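# Slot letter tiles into the board rail to spell the code

## Task

Push letter tiles all the way into the vacant rail of the upright board so that, read along the rail, they give the code printed on the slip. The board is loose, not fastened: when you finish it must rest entirely on the table without support, tilted no more than it was at the start. Anything that stays in place only because the robot is holding it does not count.

## Robot and tools

Robot: two Piper arms, left_arm and right_arm. Each has six revolute joints and a two-finger parallel gripper. The names are labels only and say nothing about which side of a picture an arm appears on. The root links sit at left_arm (+0.006, +0.342, 0) m, quat_wxyz (+1.000, 0, 0, -0.010), and right_arm (+0.037, -0.227, 0) m, quat_wxyz (+0.996, 0, 0, -0.084).

Frame: one shared scene frame. Its origin is on the table surface midway between the arms. +z is up, +x points out across the table, and left_arm is on the +y side. A gripper's fingers extend along its own +z and close along its y. The reported hand point lies between the finger pads, about 5 mm back from the tips. Wrist camera optical frame: +z looking forward, +x to the image's right, +y down.

execute_actions(actions, pictures): actions is a list holding zero or one item. An empty list moves nothing and just returns the current state. A motion item is {"rows": [...], "steps": n}, with 1 to 15 rows and steps from 1 to 15 (15 by default). Each control step is 1/30 s and uses one row; when rows run out, the last one is repeated. A wait item is {"steps": n} with no rows, n up to 300. It counts from the previous result, and your reply time is included in it. pictures (true/false) chooses whether camera images come back; they do by default. A refused call sends nothing.

Row layout: always 14 numbers, even if one arm is idle. First left_arm: waist, shoulder, elbow, forearm roll, wrist pitch, wrist roll, then gripper opening. Then the same seven for right_arm. The joint values are absolute target angles in radians, in the same terms as the Joint positions line, not offsets. Ranges: waist -2.618 to 2.618, shoulder 0.000 to 3.140, elbow -2.967 to 0.000, forearm roll -1.745 to 1.745, wrist pitch -1.220 to 1.220, wrist roll -2.094 to 2.094. The true end of a joint may be up to 0.013 rad either side of these. A target more than 0.013 rad beyond a stated end, and farther out than the last reported angle, gets the call refused. A target past the real end is clipped to it, and the result then says "joint sent to its limit" (possibly about an earlier action still running). A missing message does not prove there is more room.

Opening: an absolute value from -1 (shut) to +1 (fully open, 0.070 m between pads). Going from open to shut takes at least about 1.0 s. Between the extremes, fingers are driven to where grip_measured equals your number. To hold something, keep commanding about 0.04 under its grip_measured; a smaller gap gives a softer hold. Pads push roughly 20 N at most, some less, but a fast close can squeeze harder and may even spring open. Each gripper's reading may be off by up to about 1 mm, fixed for the scene.

Motion: joint targets change no faster than 3 rad/s, taking 0.6 s to reach that speed from rest. An arm's joints are slowed together so they arrive at once. Each step the sent target stays within 0.867 rad of the measured angle. If it would shift the gripper over 70 mm from where it is, the whole arm's targets are pulled back. Between calls the arms keep heading for the last row sent. They quit once everything has nearly stopped (slow or blocked counts as stopped) or any arm has a HELD step. Only a new action then makes them move on or push harder. Fingers mid-travel finish moving regardless.

Results: the state line gives, for each arm, end_effector_position (metres) and end_effector_quat_wxyz in the scene frame. It can drift from the truth, more so at long reach. Joint positions lists each arm's six angles (rad) and then the pad gap in metres. grip_measured is the opening on the command scale. "joint command not followed" means the clearance check altered or blocked some targets; the rest of the row still ran. HELD flags steps on which your row was wholly or partly not sent. A torque fault happens when contact torque hits a joint's load limit (21.6 N m for waist, shoulder and elbow; 7.52 N m for the three wrist joints). The arm then freezes for 10 s and drops the rest of the call. The three wrist motors really manage only about 4 N m, including the weight of anything held, and beyond that they yield. Holding loads warms the motors: MOTOR HOT appears from 65 °C. At 80 °C an OVER-TEMPERATURE FAULT makes that arm and gripper go limp and fall until they cool.

zoom_image(camera, region): a closer look at the latest image from cam_head_left, cam_head_right, cam_low, cam_left_wrist or cam_right_wrist (each 672x504). region is [x0, y0, x1, y1] in pixels from the top-left corner, at most 504 by 504.

show_instructions(): shows the reference image (letter rail manual); it moves nothing. read_manual(section): URDF licence text, default "licences". finished_scene(scene): ends the current scene for good and judges it; the goal must hold afterwards.

Avoid: knocking or placing anything off the table, tipping or shoving the loose board, dropping tiles, slamming or pushing hard, and letting the arms collide or press on each other. Loose items or held parts may get brief outside tugs, so grip firmly enough and check the images.

Each tool is called in YAML: its name, and indented under it one key for each argument.

## Session

execute_actions:
  actions: []

Scene clock: 0.00 s of 7877.00 s.
left_arm: end_effector_position=(+0.1704, +0.6171, +0.1444) grip_measured=+1.00 end_effector_quat_wxyz=(+0.093, -0.256, +0.950, +0.153) | right_arm: end_effector_position=(+0.3999, -0.4718, +0.2383) grip_measured=+1.00 end_effector_quat_wxyz=(-0.025, -0.303, +0.730, -0.612)
Joint positions: left_arm=[ 0.973  1.434 -1.035  0.145  0.921  0.359  0.07 ] | right_arm=[ 0.021  1.662 -1.049 -1.591  1.015  0.033  0.07 ]

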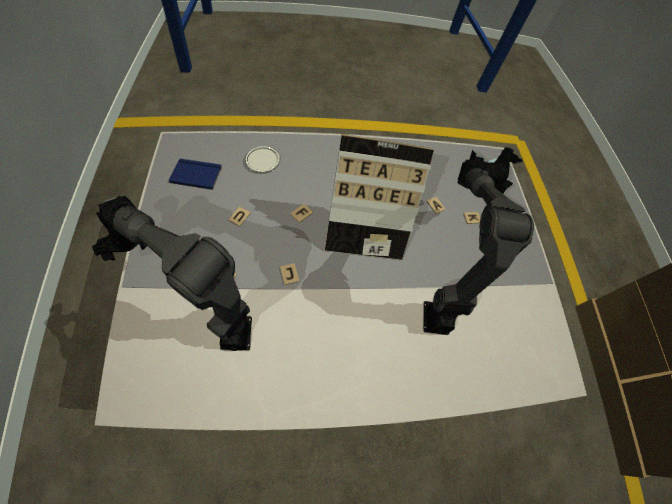

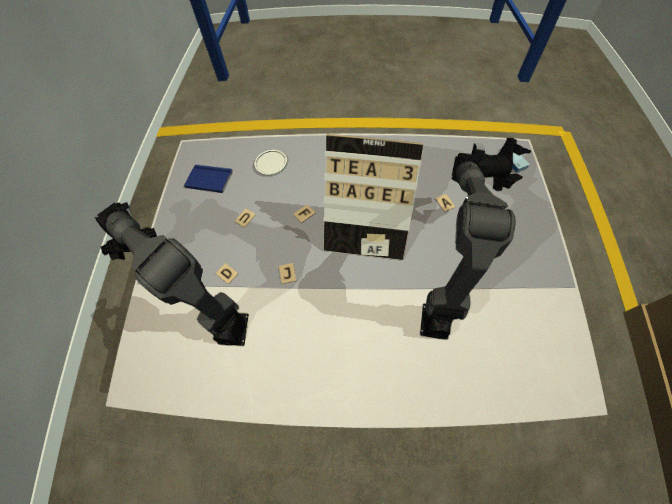

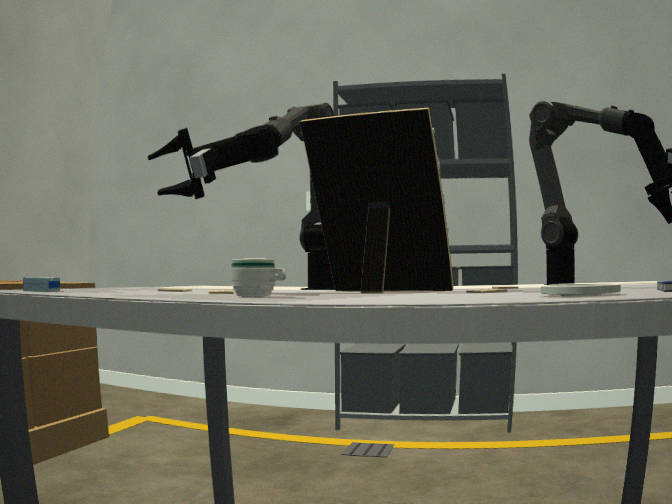

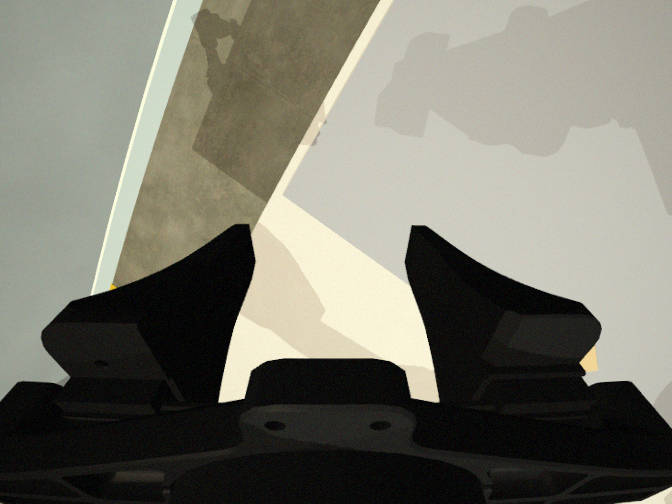

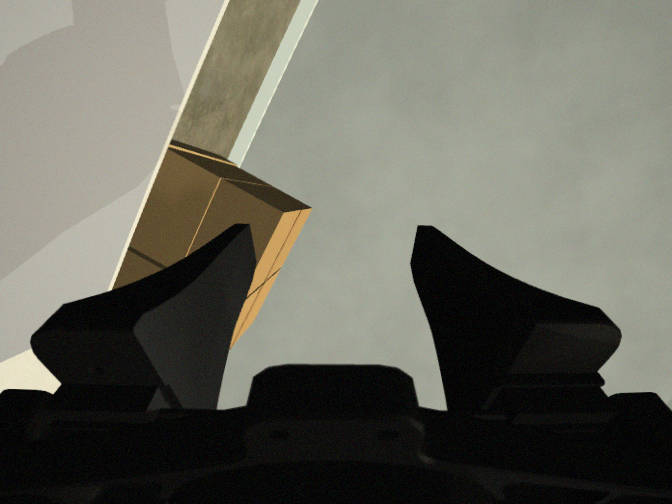

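zoom_image:
  camera: "cam_head_left"
  region: [200, 120, 520, 360]

Region (200, 120, 520, 360) of cam_head_left's 672x504 image, scaled by 1.575, with more detail than that image has; it fills the top 378 rows of this view, and the rest is white.

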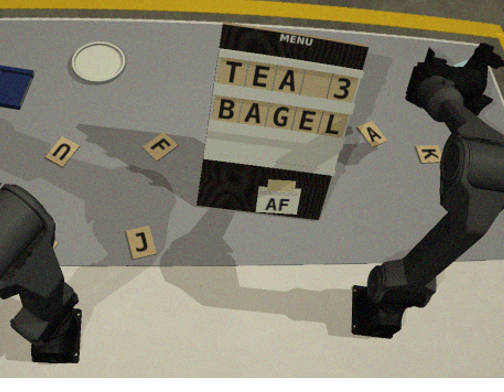

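execute_actions:
  actions:
    - {"rows":[[-0.3,1.85,-1.6,0,1.2,0,1,-0.12,1.85,-1.6,0,1.2,0,1]],"steps":15}
  pictures: false

execute_actions:
  actions:
    - {"steps":45}

Scene clock: 16.00 s of 7877.00 s.
left_arm: end_effector_position=(+0.3150, +0.5289, +0.1508) grip_measured=+1.00 end_effector_quat_wxyz=(+0.119, -0.129, +0.981, +0.085) | right_arm: end_effector_position=(+0.3849, -0.4801, +0.2009) grip_measured=+1.00 end_effector_quat_wxyz=(+0.012, -0.066, +0.895, -0.442)
Joint positions: left_arm=[ 0.52   1.611 -1.274  0.084  1.038  0.207  0.07 ] | right_arm=[-0.062  1.772 -1.374 -0.982  1.124  0.014  0.07 ]
Steps of this call (steps 1 to 90: nothing new was sent; then 12.50 s passed at rest; steps 91 to 105: all 15 steps of this action). Readings (joint positions):
91: left_arm=[0.972 1.435 -1.035 0.145 0.922 0.359] | right_arm=[0.021 1.662 -1.050 -1.590 1.015 0.033]
92: left_arm=[0.966 1.437 -1.039 0.145 0.924 0.357] | right_arm=[0.021 1.663 -1.053 -1.583 1.016 0.033]
94: left_arm=[0.934 1.452 -1.060 0.140 0.934 0.343] | right_arm=[0.016 1.670 -1.073 -1.550 1.023 0.032]
98: left_arm=[0.802 1.512 -1.142 0.119 0.974 0.290] | right_arm=[-0.006 1.698 -1.156 -1.418 1.051 0.027]
105: the state above

Scene clock: 17.50 s of 7877.00 s.
left_arm: end_effector_position=(+0.3973, +0.2127, +0.1477) grip_measured=+1.00 end_effector_quat_wxyz=(+0.102, +0.158, +0.982, -0.016) | right_arm: end_effector_position=(+0.4313, -0.3446, +0.1479) grip_measured=+1.00 end_effector_quat_wxyz=(+0.103, +0.143, +0.984, -0.015)
Joint positions: left_arm=[-0.3   1.85 -1.6  -0.    1.2  -0.    0.07] | right_arm=[-0.12  1.85 -1.6  -0.    1.2  -0.    0.07]
Steps of this call (steps 1 to 45: the robot went on to your last target). Readings (joint positions):
1: left_arm=[0.480 1.622 -1.290 0.080 1.046 0.197] | right_arm=[-0.068 1.781 -1.397 -0.913 1.132 0.012]
2: left_arm=[0.441 1.633 -1.306 0.076 1.054 0.187] | right_arm=[-0.074 1.788 -1.418 -0.847 1.139 0.011]
4: left_arm=[0.362 1.656 -1.337 0.068 1.069 0.167] | right_arm=[-0.083 1.800 -1.454 -0.719 1.151 0.009]
8: left_arm=[0.206 1.702 -1.399 0.052 1.100 0.128] | right_arm=[-0.096 1.818 -1.507 -0.471 1.169 0.006]
45: the state above
All arms were judged still, so your last target was given up. Only a new action makes them travel on or press farther. Fingers that are still opening or closing keep moving.

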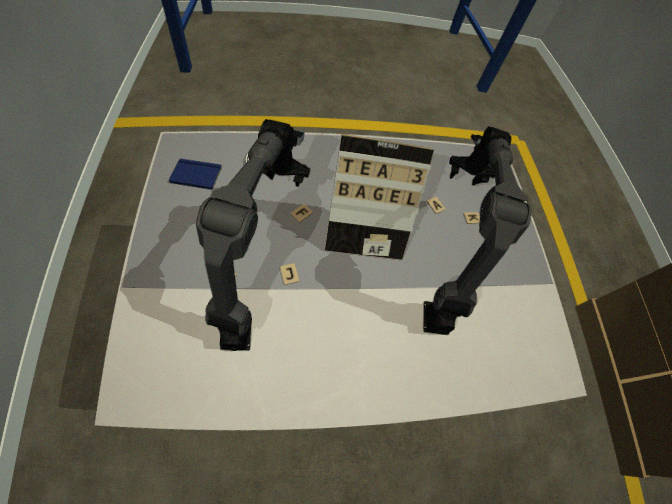

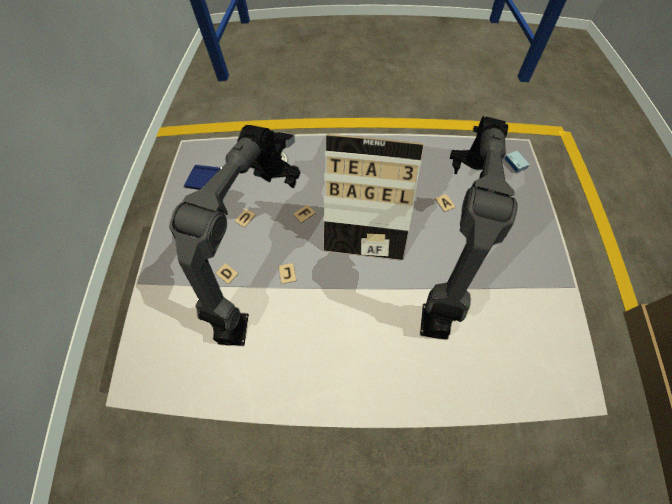

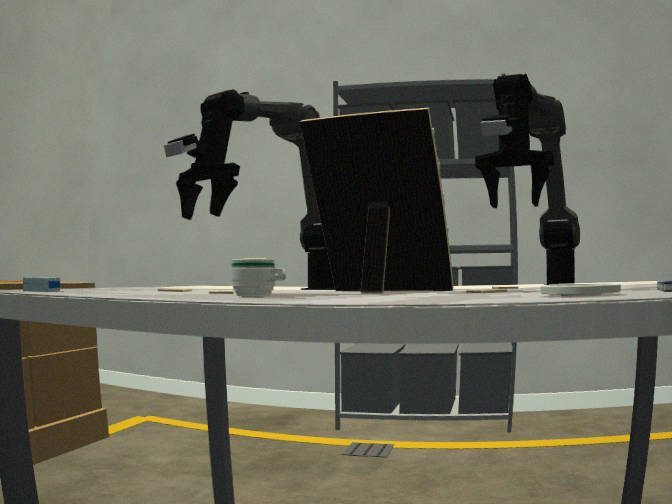

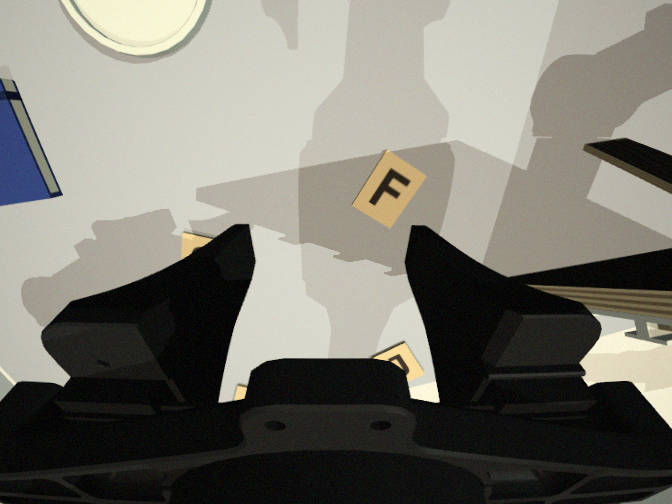

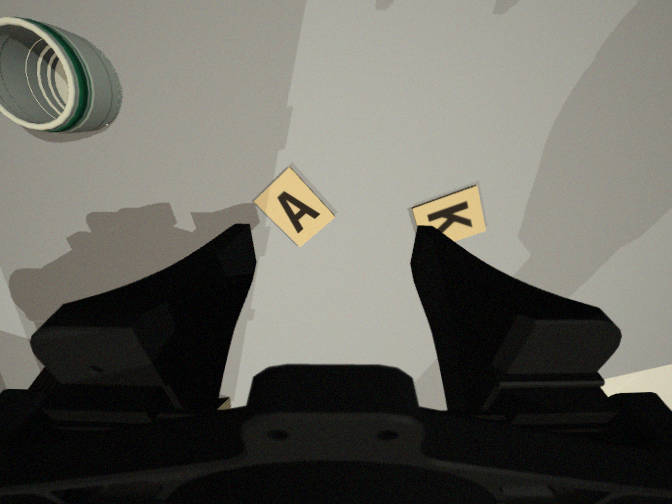

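execute_actions:
  actions:
    - {"rows":[[-0.426,2.11,-1.6375,0,1.186,0.427,1,-0.032,2.046,-1.529,0,1.141,-0.66,1]],"steps":15}
  pictures: false

execute_actions:
  actions:
    - {"steps":20}

Scene clock: 50.13 s of 7877.00 s.
left_arm: end_effector_position=(+0.3845, +0.1633, +0.0524) grip_measured=+1.00 end_effector_quat_wxyz=(+0.002, +0.413, +0.911, +0.000) | right_arm: end_effector_position=(+0.4313, -0.3146, +0.0679) grip_measured=+1.00 end_effector_quat_wxyz=(+0.018, -0.156, +0.988, -0.007)
Joint positions: left_arm=[-0.422  2.102 -1.635  0.     1.187  0.409  0.07 ] | right_arm=[-0.049  2.01  -1.542  0.     1.153 -0.531  0.07 ]
Steps of this call (steps 1 to 90: nothing new was sent; then 29.13 s passed at rest; steps 91 to 105: all 15 steps of this action). Readings (joint positions):
91: left_arm=[-0.300 1.850 -1.600 0.000 1.200 0.001] | right_arm=[-0.120 1.850 -1.600 0.000 1.200 -0.001]
92: left_arm=[-0.302 1.852 -1.600 0.000 1.200 0.008] | right_arm=[-0.120 1.852 -1.600 0.000 1.200 -0.008]
94: left_arm=[-0.311 1.870 -1.601 0.000 1.199 0.041] | right_arm=[-0.116 1.861 -1.598 0.000 1.198 -0.041]
98: left_arm=[-0.351 1.952 -1.613 0.000 1.194 0.173] | right_arm=[-0.098 1.901 -1.583 0.000 1.185 -0.173]
105: the state above

Scene clock: 50.80 s of 7877.00 s.
left_arm: end_effector_position=(+0.3842, +0.1615, +0.0499) grip_measured=+1.00 end_effector_quat_wxyz=(-0.000, +0.423, +0.906, +0.000) | right_arm: end_effector_position=(+0.4291, -0.3070, +0.0498) grip_measured=+1.00 end_effector_quat_wxyz=(-0.000, -0.228, +0.974, +0.000)
Joint positions: left_arm=[-0.426  2.11  -1.638  0.     1.186  0.427  0.07 ] | right_arm=[-0.032  2.047 -1.529  0.     1.141 -0.66   0.07 ]
Steps of this call (steps 1 to 20: the robot went on to your last target). Readings (joint positions):
1: left_arm=[-0.425 2.109 -1.636 0.000 1.186 0.421] | right_arm=[-0.044 2.020 -1.538 0.000 1.150 -0.566]
2: left_arm=[-0.427 2.112 -1.637 0.000 1.186 0.427] | right_arm=[-0.040 2.029 -1.535 0.000 1.147 -0.595]
4: left_arm=[-0.427 2.112 -1.637 0.000 1.186 0.428] | right_arm=[-0.035 2.041 -1.531 0.000 1.143 -0.638]
8: left_arm=[-0.427 2.111 -1.638 0.000 1.186 0.427] | right_arm=[-0.032 2.047 -1.529 0.000 1.141 -0.660]
20: the state above

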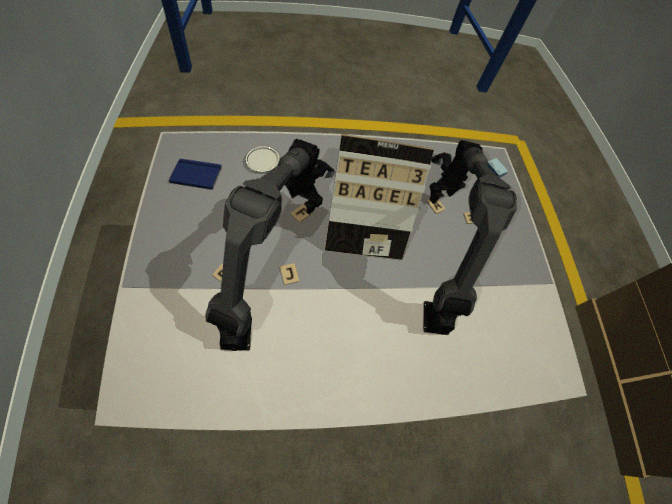

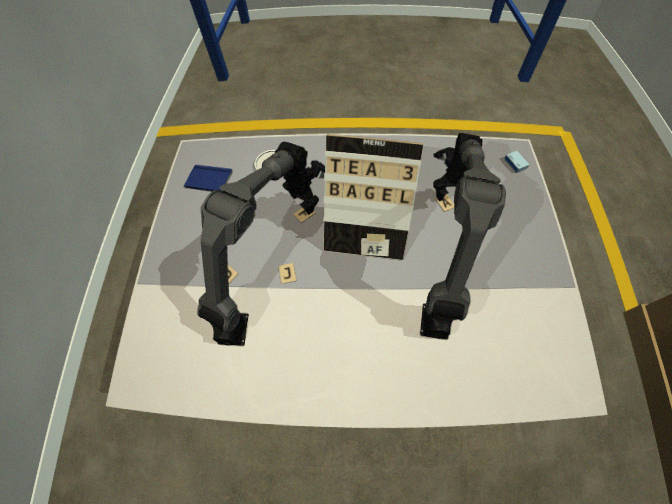

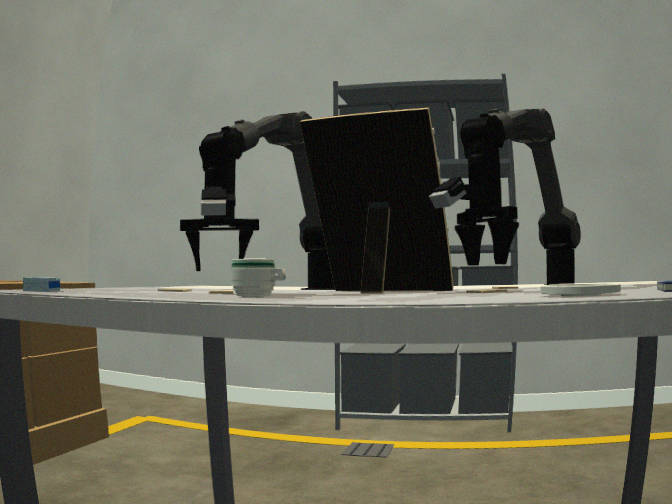

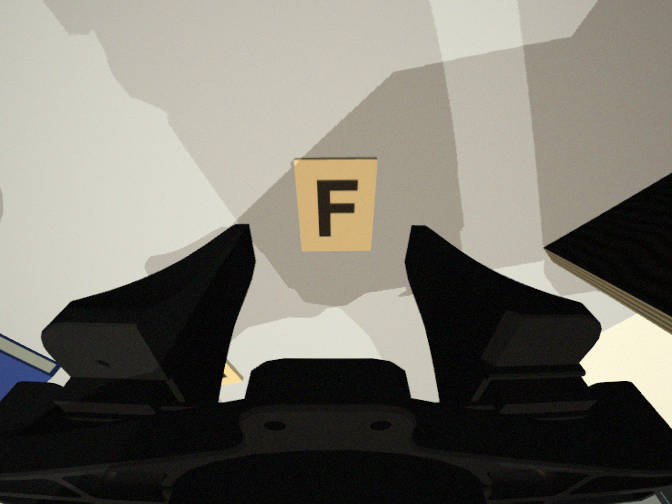

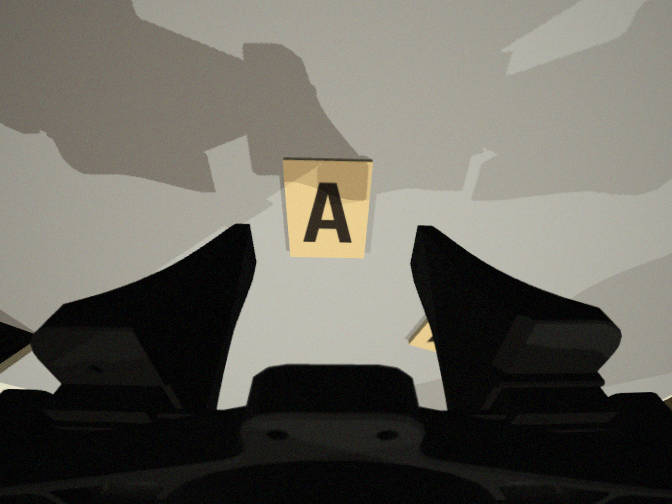

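execute_actions:
  actions:
    - {"rows":[[-0.428,2.14,-1.595,0,1.113,0.427,0.8,-0.03,2.076,-1.491,0,1.073,-0.66,0.8],[-0.428,2.14,-1.595,0,1.113,0.427,0.8,-0.03,2.076,-1.491,0,1.073,-0.66,0.8],[-0.428,2.14,-1.595,0,1.113,0.427,0.7,-0.03,2.076,-1.491,0,1.073,-0.66,0.7],[-0.428,2.14,-1.595,0,1.113,0.427,0.7,-0.03,2.076,-1.491,0,1.073,-0.66,0.7],[-0.428,2.14,-1.595,0,1.113,0.427,0.7,-0.03,2.076,-1.491,0,1.073,-0.66,0.7],[-0.428,2.155,-1.575,0,1.078,0.427,0.7,-0.03,2.09,-1.473,0,1.04,-0.66,0.7],[-0.428,2.155,-1.575,0,1.078,0.427,0.7,-0.03,2.09,-1.473,0,1.04,-0.66,0.7],[-0.428,2.162,-1.565,0,1.06,0.427,0.7,-0.03,2.097,-1.463,0,1.023,-0.66,0.7],[-0.428,2.162,-1.565,0,1.06,0.427,0.7,-0.03,2.097,-1.463,0,1.023,-0.66,0.7],[-0.428,2.17,-1.5535,0,1.0416,0.427,0.7,-0.03,2.105,-1.4536,0,1.006,-0.66,0.7]],"steps":15}

zoom_image:
  camera: "cam_low"
  region: [150, 200, 550, 320]

Scene clock: 67.93 s of 7877.00 s.
left_arm: end_effector_position=(+0.3835, +0.1611, +0.0039) grip_measured=+0.70 end_effector_quat_wxyz=(-0.001, +0.423, +0.906, -0.000) | right_arm: end_effector_position=(+0.4298, -0.3070, +0.0102) grip_measured=+0.70 end_effector_quat_wxyz=(+0.001, -0.228, +0.974, -0.001)
Joint positions: left_arm=[-0.428  2.172 -1.552 -0.     1.04   0.427  0.059] | right_arm=[-0.031  2.103 -1.455 -0.001  1.007 -0.66   0.059]
Steps of this call (steps 1 to 15: the robot went on to your last target; steps 16 to 90: nothing new was sent; then 13.63 s passed at rest; steps 91 to 105: all 15 steps of this action). Readings (joint positions):
91: left_arm=[-0.426 2.110 -1.637 -0.000 1.185 0.427] | right_arm=[-0.032 2.046 -1.529 -0.000 1.140 -0.660]
92: left_arm=[-0.426 2.111 -1.633 -0.000 1.178 0.427] | right_arm=[-0.032 2.047 -1.527 -0.000 1.133 -0.660]
94: left_arm=[-0.426 2.122 -1.615 -0.000 1.145 0.427] | right_arm=[-0.032 2.059 -1.512 -0.000 1.100 -0.660]
98: left_arm=[-0.426 2.153 -1.576 -0.000 1.081 0.427] | right_arm=[-0.032 2.088 -1.475 -0.000 1.041 -0.660]
105: the state above

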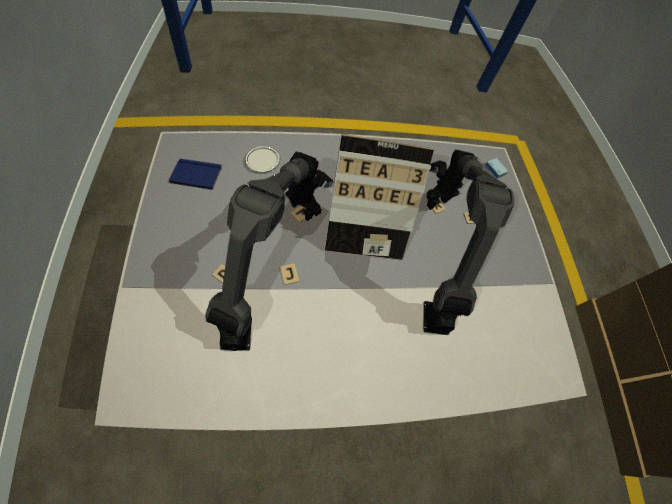

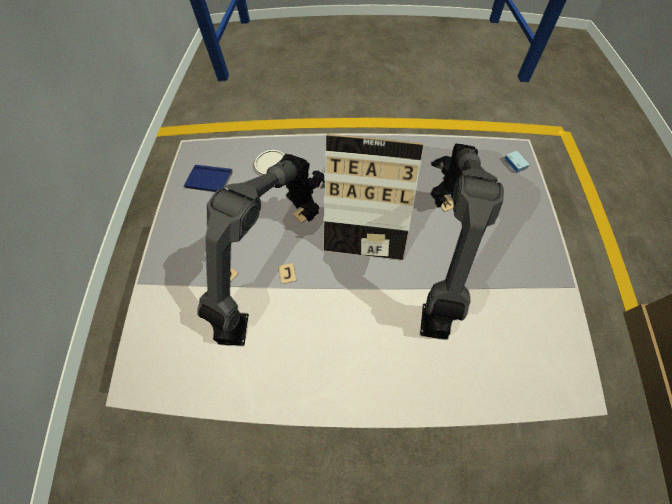

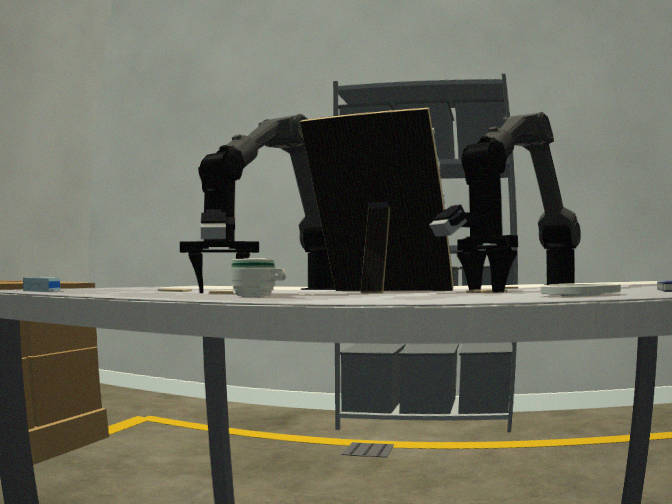

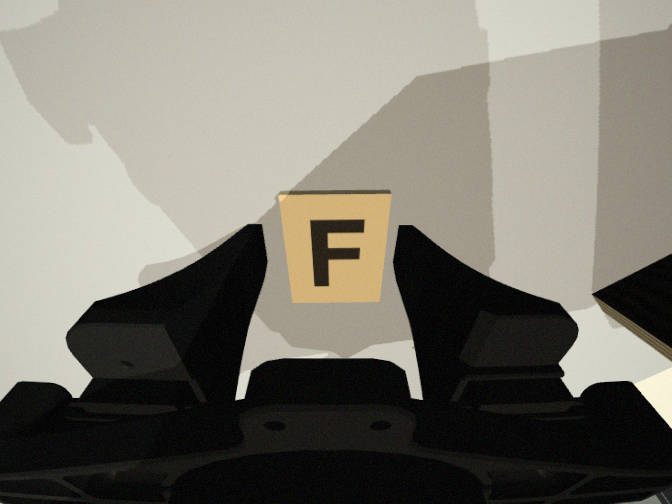

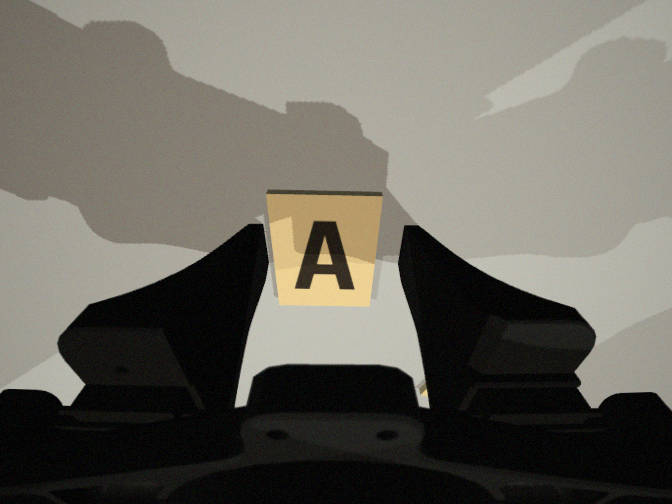

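Region (150, 200, 550, 320) of cam_low's 672x504 image, scaled by 1.260, with more detail than that image has; it fills the top 151 rows of this view, and the rest is white.

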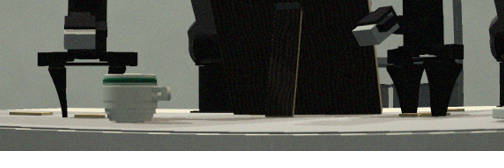

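execute_actions:
  actions:
    - {"rows":[[-0.428,2.173,-1.55,0,1.035,0.427,0.6,-0.03,2.104,-1.455,0,1.008,-0.66,0.6],[-0.428,2.1753,-1.546,0,1.029,0.427,0.55,-0.03,2.104,-1.455,0,1.008,-0.66,0.55],[-0.428,2.1753,-1.546,0,1.029,0.427,0.5,-0.03,2.104,-1.455,0,1.008,-0.66,0.5],[-0.428,2.1753,-1.546,0,1.029,0.427,0.46,-0.03,2.104,-1.455,0,1.008,-0.66,0.46],[-0.428,2.1753,-1.546,0,1.029,0.427,0.42,-0.03,2.104,-1.455,0,1.008,-0.66,0.42],[-0.428,2.1753,-1.546,0,1.029,0.427,0.39,-0.03,2.104,-1.455,0,1.008,-0.66,0.39],[-0.428,2.1753,-1.546,0,1.029,0.427,0.36,-0.03,2.104,-1.455,0,1.008,-0.66,0.36],[-0.428,2.1753,-1.546,0,1.029,0.427,0.33,-0.03,2.104,-1.455,0,1.008,-0.66,0.33],[-0.428,2.1753,-1.546,0,1.029,0.427,0.3,-0.03,2.104,-1.455,0,1.008,-0.66,0.3],[-0.428,2.1753,-1.546,0,1.029,0.427,0.28,-0.03,2.104,-1.455,0,1.008,-0.66,0.28],[-0.428,2.1753,-1.546,0,1.029,0.427,0.26,-0.03,2.104,-1.455,0,1.008,-0.66,0.26],[-0.428,2.1753,-1.546,0,1.029,0.427,0.24,-0.03,2.104,-1.455,0,1.008,-0.66,0.24],[-0.428,2.1753,-1.546,0,1.029,0.427,0.22,-0.03,2.104,-1.455,0,1.008,-0.66,0.22]],"steps":15}
  pictures: false

execute_actions:
  actions: []
  pictures: false

Scene clock: 79.23 s of 7877.00 s.
left_arm: end_effector_position=(+0.3837, +0.1596, +0.0030) grip_measured=+0.27 end_effector_quat_wxyz=(+0.002, +0.424, +0.906, -0.001) | right_arm: end_effector_position=(+0.4304, -0.3056, +0.0096) grip_measured=+0.28 end_effector_quat_wxyz=(+0.002, -0.229, +0.973, -0.000)
Joint positions: left_arm=[-0.43   2.172 -1.548 -0.002  1.03   0.427  0.045] | right_arm=[-0.028  2.105 -1.455  0.002  1.005 -0.661  0.045]
Steps of this call (steps 1 to 15: the robot went on to your last target; steps 16 to 90: nothing new was sent; then 7.80 s passed at rest; steps 91 to 105: all 15 steps of this action). Readings (joint positions):
91: left_arm=[-0.428 2.170 -1.553 -0.000 1.041 0.427] | right_arm=[-0.030 2.104 -1.454 0.000 1.005 -0.660]
92: left_arm=[-0.428 2.171 -1.552 -0.000 1.036 0.427] | right_arm=[-0.030 2.104 -1.454 0.001 1.005 -0.661]
94: left_arm=[-0.429 2.172 -1.549 -0.003 1.032 0.427] | right_arm=[-0.029 2.104 -1.454 0.001 1.004 -0.661]
98: left_arm=[-0.430 2.172 -1.549 -0.003 1.032 0.427] | right_arm=[-0.028 2.104 -1.454 0.002 1.004 -0.661]
105: the state above

Scene clock: 79.23 s of 7877.00 s.
left_arm: end_effector_position=(+0.3837, +0.1596, +0.0030) grip_measured=+0.27 end_effector_quat_wxyz=(+0.002, +0.424, +0.906, -0.001) | right_arm: end_effector_position=(+0.4304, -0.3056, +0.0096) grip_measured=+0.28 end_effector_quat_wxyz=(+0.002, -0.229, +0.973, -0.000)
Joint positions: left_arm=[-0.43   2.172 -1.548 -0.002  1.03   0.427  0.045] | right_arm=[-0.028  2.105 -1.455  0.002  1.005 -0.661  0.045]

execute_actions:
  actions:
    - {"rows":[[-0.4,2.1,-1.64,0,1.19,0.427,0.22,-0.06,2.04,-1.53,0,1.145,-0.66,0.23],[-0.4,2.1,-1.64,0,1.19,0.427,0.22,-0.06,2.04,-1.53,0,1.145,-0.66,0.23],[-0.4,2.1,-1.64,0,1.19,0.427,0.22,-0.06,2.04,-1.53,0,1.145,-0.66,0.23],[-0.4,2.1,-1.64,0,1.19,0.427,0.22,-0.06,2.04,-1.53,0,1.145,-0.66,0.23],[-0.4,2.1,-1.64,0,1.19,0.427,0.22,-0.06,2.04,-1.53,0,1.145,-0.66,0.23],[-0.4,2.1,-1.64,0,1.19,0.427,0.22,-0.06,2.04,-1.53,0,1.145,-0.66,0.23],[-0.4,2.1,-1.64,0,1.19,0.427,0.22,-0.06,2.04,-1.53,0,1.145,-0.66,0.23],[-0.4,2.1,-1.64,0,1.19,0.427,0.22,-0.06,2.04,-1.53,0,1.145,-0.66,0.23],[-0.15,1.5,-1.1,0,1.0,0.4,0.22,-0.3,0.7,-0.45,0,1.2,0,0.23]],"steps":15}
  pictures: false

execute_actions:
  actions:
    - {"steps":35}

Scene clock: 91.97 s of 7877.00 s.
left_arm: end_effector_position=(+0.3909, +0.2052, +0.1028) grip_measured=+0.27 end_effector_quat_wxyz=(+0.056, +0.374, +0.926, +0.005) | right_arm: end_effector_position=(+0.3976, -0.3307, +0.0870) grip_measured=+0.27 end_effector_quat_wxyz=(+0.017, -0.143, +0.990, -0.008)
Joint positions: left_arm=[-0.325  1.935 -1.56   0.006  1.172  0.422  0.045] | right_arm=[-0.11   1.891 -1.434 -0.001  1.164 -0.564  0.045]
Steps of this call (steps 1 to 15: the robot went on to your last target; steps 16 to 90: nothing new was sent; then 9.23 s passed at rest; steps 91 to 105: all 15 steps of this action). Readings (joint positions):
91: left_arm=[-0.428 2.172 -1.546 -0.001 1.029 0.427] | right_arm=[-0.030 2.104 -1.455 -0.000 1.009 -0.660]
92: left_arm=[-0.427 2.172 -1.548 0.000 1.031 0.427] | right_arm=[-0.032 2.102 -1.455 -0.002 1.017 -0.660]
94: left_arm=[-0.414 2.171 -1.558 0.017 1.062 0.428] | right_arm=[-0.043 2.096 -1.463 -0.005 1.058 -0.660]
98: left_arm=[-0.394 2.123 -1.622 0.015 1.167 0.428] | right_arm=[-0.062 2.051 -1.518 -0.004 1.140 -0.660]
105: the state above

Scene clock: 93.13 s of 7877.00 s.
left_arm: end_effector_position=(+0.3223, +0.2880, +0.1367) grip_measured=+0.27 end_effector_quat_wxyz=(+0.128, +0.279, +0.952, +0.015) | right_arm: end_effector_position=(+0.1307, -0.2749, +0.0982) grip_measured=+0.27 end_effector_quat_wxyz=(+0.101, +0.231, +0.967, -0.024)
Joint positions: left_arm=[-0.15   1.5   -1.1   -0.     1.     0.4    0.045] | right_arm=[-0.3    0.7   -0.449  0.     1.2    0.     0.045]
Steps of this call (steps 1 to 35: the robot went on to your last target). Readings (joint positions):
1: left_arm=[-0.305 1.887 -1.528 0.006 1.162 0.420] | right_arm=[-0.120 1.847 -1.399 -0.001 1.166 -0.535]
2: left_arm=[-0.286 1.838 -1.491 0.005 1.149 0.418] | right_arm=[-0.131 1.800 -1.358 -0.001 1.168 -0.505]
4: left_arm=[-0.248 1.744 -1.399 0.004 1.119 0.413] | right_arm=[-0.149 1.706 -1.265 -0.001 1.172 -0.451]
8: left_arm=[-0.186 1.590 -1.209 0.003 1.046 0.405] | right_arm=[-0.181 1.510 -1.088 -0.001 1.178 -0.355]
35: the state above

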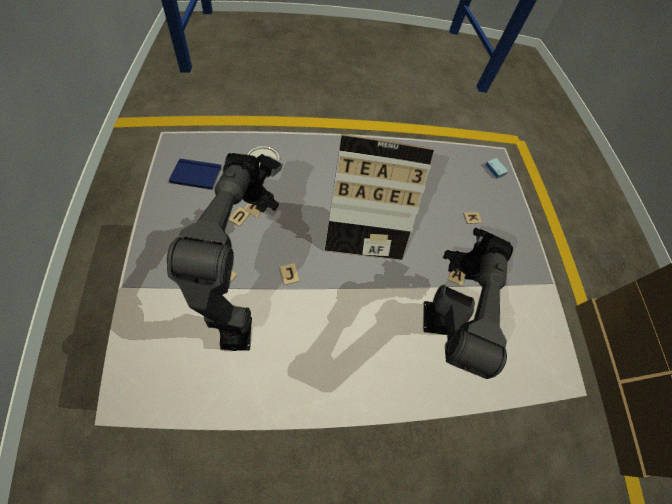

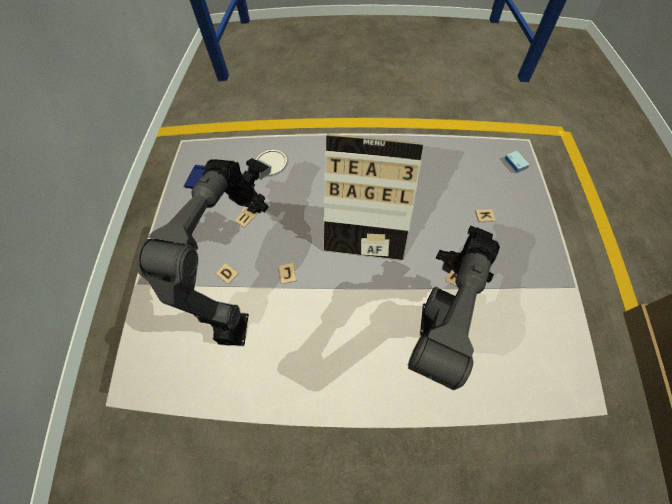

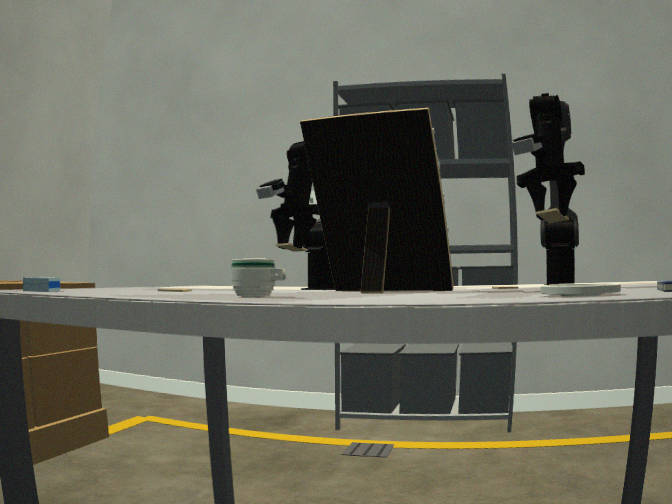

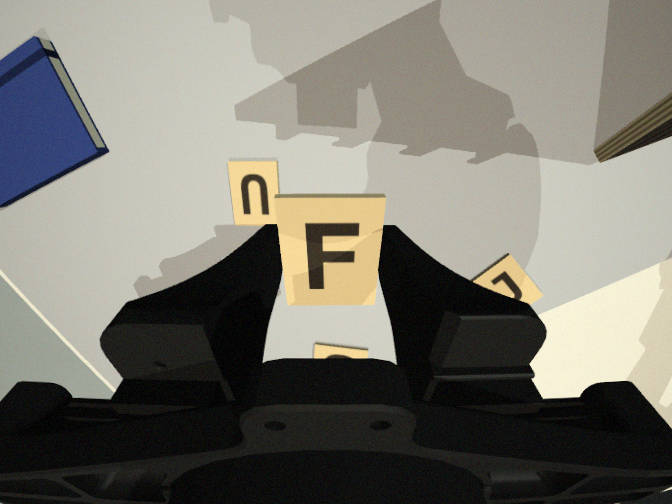

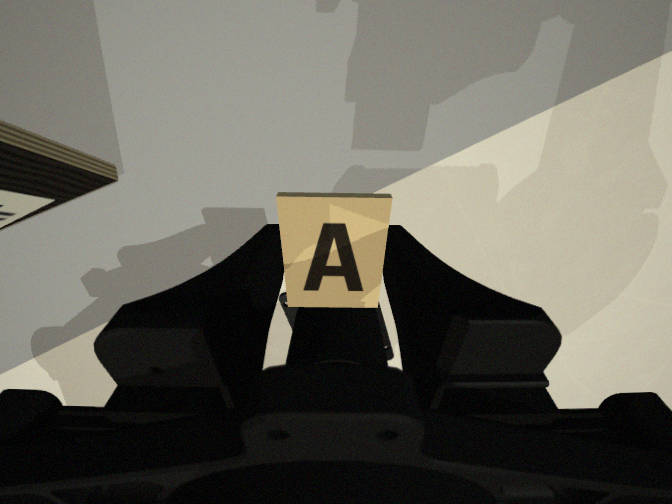

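execute_actions:
  actions:
    - {"rows":[[-0.15,1.5,-1.1,-1.4,-0.7,1.0,0.22,1.611,0.7,-0.45,0,1.2,0.4,0.23]],"steps":15}
  pictures: false

execute_actions:
  actions:
    - {"steps":20}
  pictures: false

execute_actions:
  actions:
    - {"rows":[[-0.15,1.5,-1.1,-1.4,-0.7,1.0,0.22,1.611,1.614,-0.842,0,0.886,1.74,0.23]],"steps":15}
  pictures: false

execute_actions:
  actions:
    - {"steps":22}
  pictures: false

execute_actions:
  actions:
    - {"rows":[[-0.15,1.5,-1.1,-1.4,-0.7,1.0,0.22,1.611,1.63,-0.83,0,0.858,1.74,0.23],[-0.15,1.5,-1.1,-1.4,-0.7,1.0,0.22,1.611,1.64,-0.822,0,0.84,1.74,0.23],[-0.15,1.5,-1.1,-1.4,-0.7,1.0,0.22,1.611,1.65,-0.814,0,0.822,1.74,0.23],[-0.15,1.5,-1.1,-1.4,-0.7,1.0,0.22,1.611,1.658,-0.808,0,0.808,1.74,0.23],[-0.15,1.5,-1.1,-1.4,-0.7,1.0,0.22,1.611,1.665,-0.802,0,0.795,1.74,0.23],[-0.15,1.5,-1.1,-1.4,-0.7,1.0,0.22,1.611,1.671,-0.798,0,0.785,1.74,0.23],[-0.15,1.5,-1.1,-1.4,-0.7,1.0,0.22,1.611,1.676,-0.794,0,0.776,1.74,0.23],[-0.15,1.5,-1.1,-1.4,-0.7,1.0,0.22,1.611,1.68,-0.791,0,0.769,1.74,0.23],[-0.15,1.5,-1.1,-1.4,-0.7,1.0,0.22,1.611,1.684,-0.788,0,0.762,1.74,0.23],[-0.15,1.5,-1.1,-1.4,-0.7,1.0,0.22,1.611,1.688,-0.785,0,0.755,1.74,0.23],[-0.15,1.5,-1.1,-1.4,-0.7,1.0,0.22,1.611,1.692,-0.7814,0,0.748,1.74,0.23]],"steps":15}

Scene clock: 112.53 s of 7877.00 s.
left_arm: end_effector_position=(+0.4164, +0.2200, +0.2069) grip_measured=+0.27 end_effector_quat_wxyz=(+0.407, +0.218, +0.882, -0.097) | right_arm: end_effector_position=(+0.1411, -0.2117, +0.0985) grip_measured=+0.27 end_effector_quat_wxyz=(+0.102, +0.043, +0.994, +0.020)
Joint positions: left_arm=[-0.15   1.5   -1.1   -0.526  0.474  0.687  0.045] | right_arm=[ 0.317  0.7   -0.45   0.     1.2    0.234  0.045]
Steps of this call (steps 1 to 15: the robot went on to your last target; steps 16 to 90: nothing new was sent; then 15.90 s passed at rest; steps 91 to 105: all 15 steps of this action). Readings (joint positions):
91: left_arm=[-0.150 1.500 -1.100 -0.001 0.999 0.400] | right_arm=[-0.299 0.700 -0.450 0.000 1.200 0.000]
92: left_arm=[-0.150 1.500 -1.100 -0.007 0.993 0.404] | right_arm=[-0.292 0.700 -0.450 0.000 1.200 0.002]
94: left_arm=[-0.150 1.500 -1.100 -0.039 0.961 0.427] | right_arm=[-0.260 0.700 -0.450 0.000 1.200 0.017]
98: left_arm=[-0.150 1.500 -1.100 -0.172 0.828 0.517] | right_arm=[-0.128 0.700 -0.450 0.000 1.200 0.078]
105: the state above

Scene clock: 113.20 s of 7877.00 s.
left_arm: end_effector_position=(+0.4705, +0.3802, +0.3230) grip_measured=+0.27 end_effector_quat_wxyz=(+0.659, -0.224, +0.716, +0.055) | right_arm: end_effector_position=(+0.0534, -0.1230, +0.0985) grip_measured=+0.27 end_effector_quat_wxyz=(+0.064, -0.483, +0.870, +0.082)
Joint positions: left_arm=[-0.15   1.5   -1.1   -1.312 -0.573  0.968  0.045] | right_arm=[ 1.58   0.7   -0.45   0.     1.2    0.398  0.045]
Steps of this call (steps 1 to 20: the robot went on to your last target). Readings (joint positions):
1: left_arm=[-0.150 1.500 -1.100 -0.578 0.422 0.707] | right_arm=[0.398 0.700 -0.450 0.000 1.200 0.252]
2: left_arm=[-0.150 1.500 -1.100 -0.630 0.369 0.725] | right_arm=[0.479 0.700 -0.450 0.000 1.200 0.269]
4: left_arm=[-0.150 1.500 -1.100 -0.726 0.262 0.759] | right_arm=[0.639 0.700 -0.450 0.000 1.200 0.297]
8: left_arm=[-0.150 1.500 -1.100 -0.884 0.046 0.815] | right_arm=[0.959 0.700 -0.450 0.000 1.200 0.337]
20: the state above

Scene clock: 113.70 s of 7877.00 s.
left_arm: end_effector_position=(+0.4569, +0.4075, +0.3220) grip_measured=+0.27 end_effector_quat_wxyz=(+0.652, -0.281, +0.698, +0.094) | right_arm: end_effector_position=(+0.0615, -0.0349, +0.0906) grip_measured=+0.27 end_effector_quat_wxyz=(+0.016, -0.202, +0.978, +0.046)
Joint positions: left_arm=[-0.15   1.5   -1.1   -1.4   -0.7    1.     0.045] | right_arm=[ 1.611  1.214 -0.675  0.     1.022  1.036  0.045]
Steps of this call (steps 1 to 15: all 15 steps of this action). Readings (joint positions):
1: left_arm=[-0.150 1.500 -1.100 -1.336 -0.608 0.977] | right_arm=[1.596 0.701 -0.451 0.000 1.200 0.401]
2: left_arm=[-0.150 1.500 -1.100 -1.356 -0.637 0.984] | right_arm=[1.606 0.708 -0.454 0.000 1.198 0.409]
4: left_arm=[-0.150 1.500 -1.100 -1.385 -0.679 0.995] | right_arm=[1.611 0.740 -0.469 0.000 1.186 0.445]
8: left_arm=[-0.150 1.500 -1.100 -1.400 -0.700 1.000] | right_arm=[1.611 0.871 -0.529 0.000 1.139 0.583]
15: the state above

Scene clock: 114.43 s of 7877.00 s.
left_arm: end_effector_position=(+0.4569, +0.4075, +0.3220) grip_measured=+0.27 end_effector_quat_wxyz=(+0.652, -0.281, +0.698, +0.094) | right_arm: end_effector_position=(+0.0699, +0.0293, +0.0399) grip_measured=+0.27 end_effector_quat_wxyz=(+0.000, +0.148, +0.989, -0.000)
Joint positions: left_arm=[-0.15   1.5   -1.1   -1.4   -0.7    1.     0.045] | right_arm=[ 1.611  1.615 -0.842 -0.     0.886  1.74   0.045]
Steps of this call (steps 1 to 22: the robot went on to your last target). Readings (joint positions):
1: left_arm=[-0.150 1.500 -1.100 -1.400 -0.700 1.000] | right_arm=[1.611 1.257 -0.693 0.000 1.007 1.114]
2: left_arm=[-0.150 1.500 -1.100 -1.400 -0.700 1.000] | right_arm=[1.611 1.301 -0.711 0.000 0.993 1.191]
4: left_arm=[-0.150 1.500 -1.100 -1.400 -0.700 1.000] | right_arm=[1.611 1.384 -0.745 0.000 0.964 1.336]
8: left_arm=[-0.150 1.500 -1.100 -1.400 -0.700 1.000] | right_arm=[1.611 1.512 -0.799 0.000 0.921 1.559]
22: the state above

Scene clock: 114.93 s of 7877.00 s.
left_arm: end_effector_position=(+0.4569, +0.4076, +0.3220) grip_measured=+0.27 end_effector_quat_wxyz=(+0.652, -0.281, +0.698, +0.094) | right_arm: end_effector_position=(+0.0699, +0.0294, +0.0076) grip_measured=+0.27 end_effector_quat_wxyz=(+0.000, +0.148, +0.989, -0.000)
Joint positions: left_arm=[-0.15   1.5   -1.1   -1.4   -0.7    1.     0.045] | right_arm=[ 1.611  1.693 -0.781 -0.     0.747  1.74   0.045]
Steps of this call (steps 1 to 15: all 15 steps of this action). Readings (joint positions):
1: left_arm=[-0.150 1.500 -1.100 -1.400 -0.700 1.000] | right_arm=[1.611 1.615 -0.842 -0.000 0.885 1.740]
2: left_arm=[-0.150 1.500 -1.100 -1.400 -0.700 1.000] | right_arm=[1.611 1.617 -0.841 -0.000 0.878 1.740]
4: left_arm=[-0.150 1.500 -1.100 -1.400 -0.700 1.000] | right_arm=[1.611 1.634 -0.829 -0.000 0.845 1.740]
8: left_arm=[-0.150 1.500 -1.100 -1.400 -0.700 1.000] | right_arm=[1.611 1.674 -0.796 -0.000 0.778 1.740]
15: the state above

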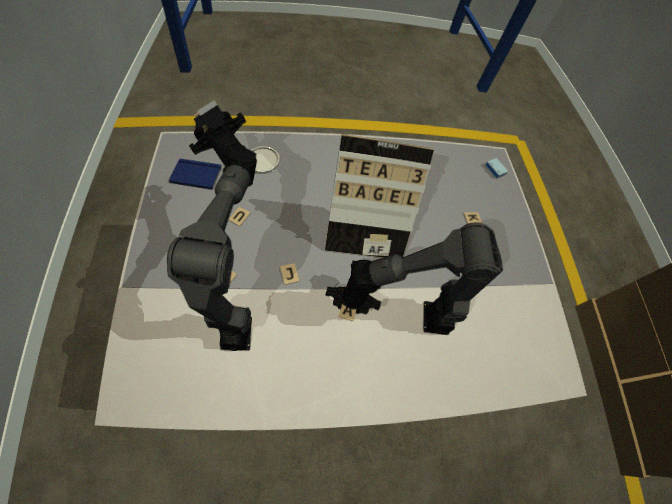

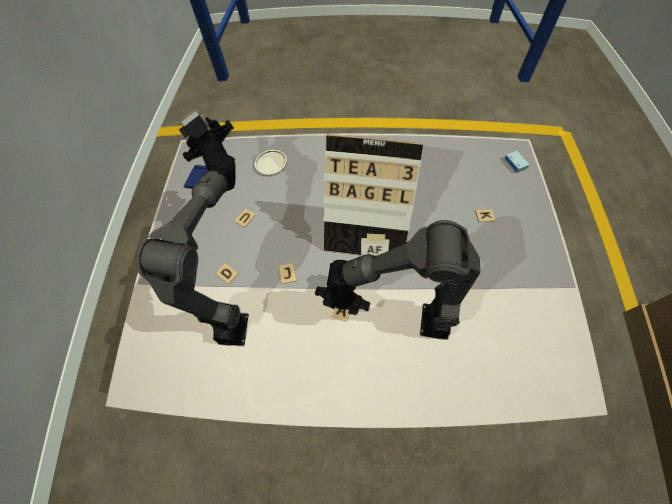

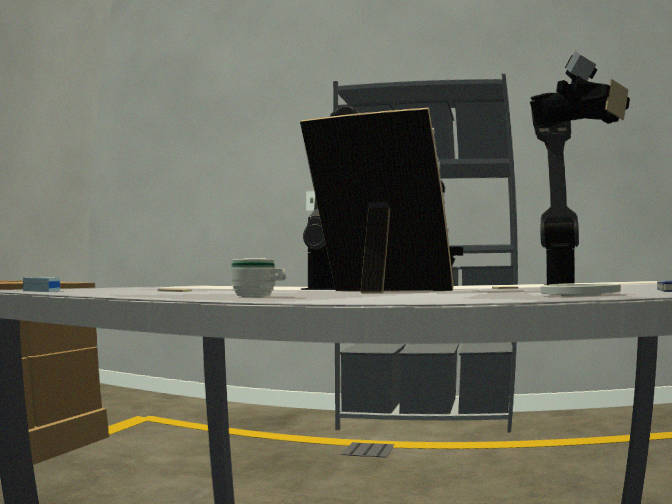

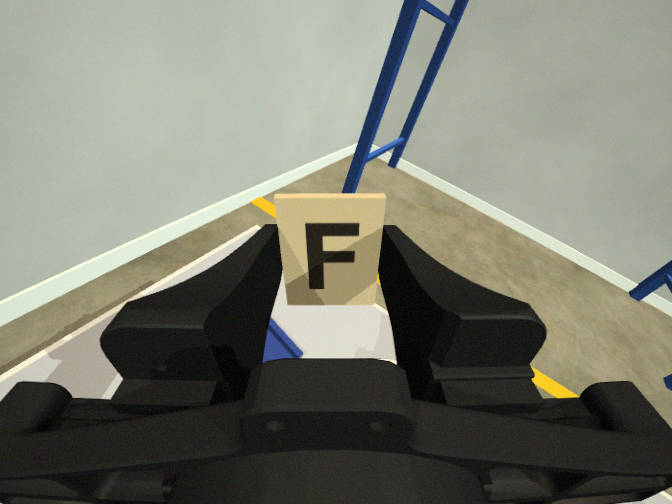

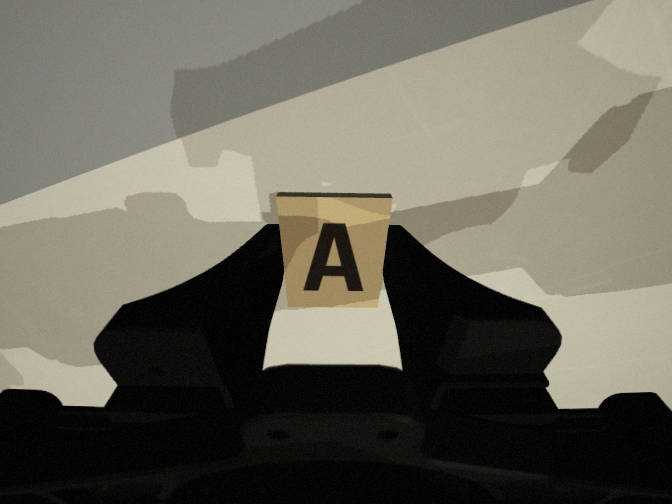

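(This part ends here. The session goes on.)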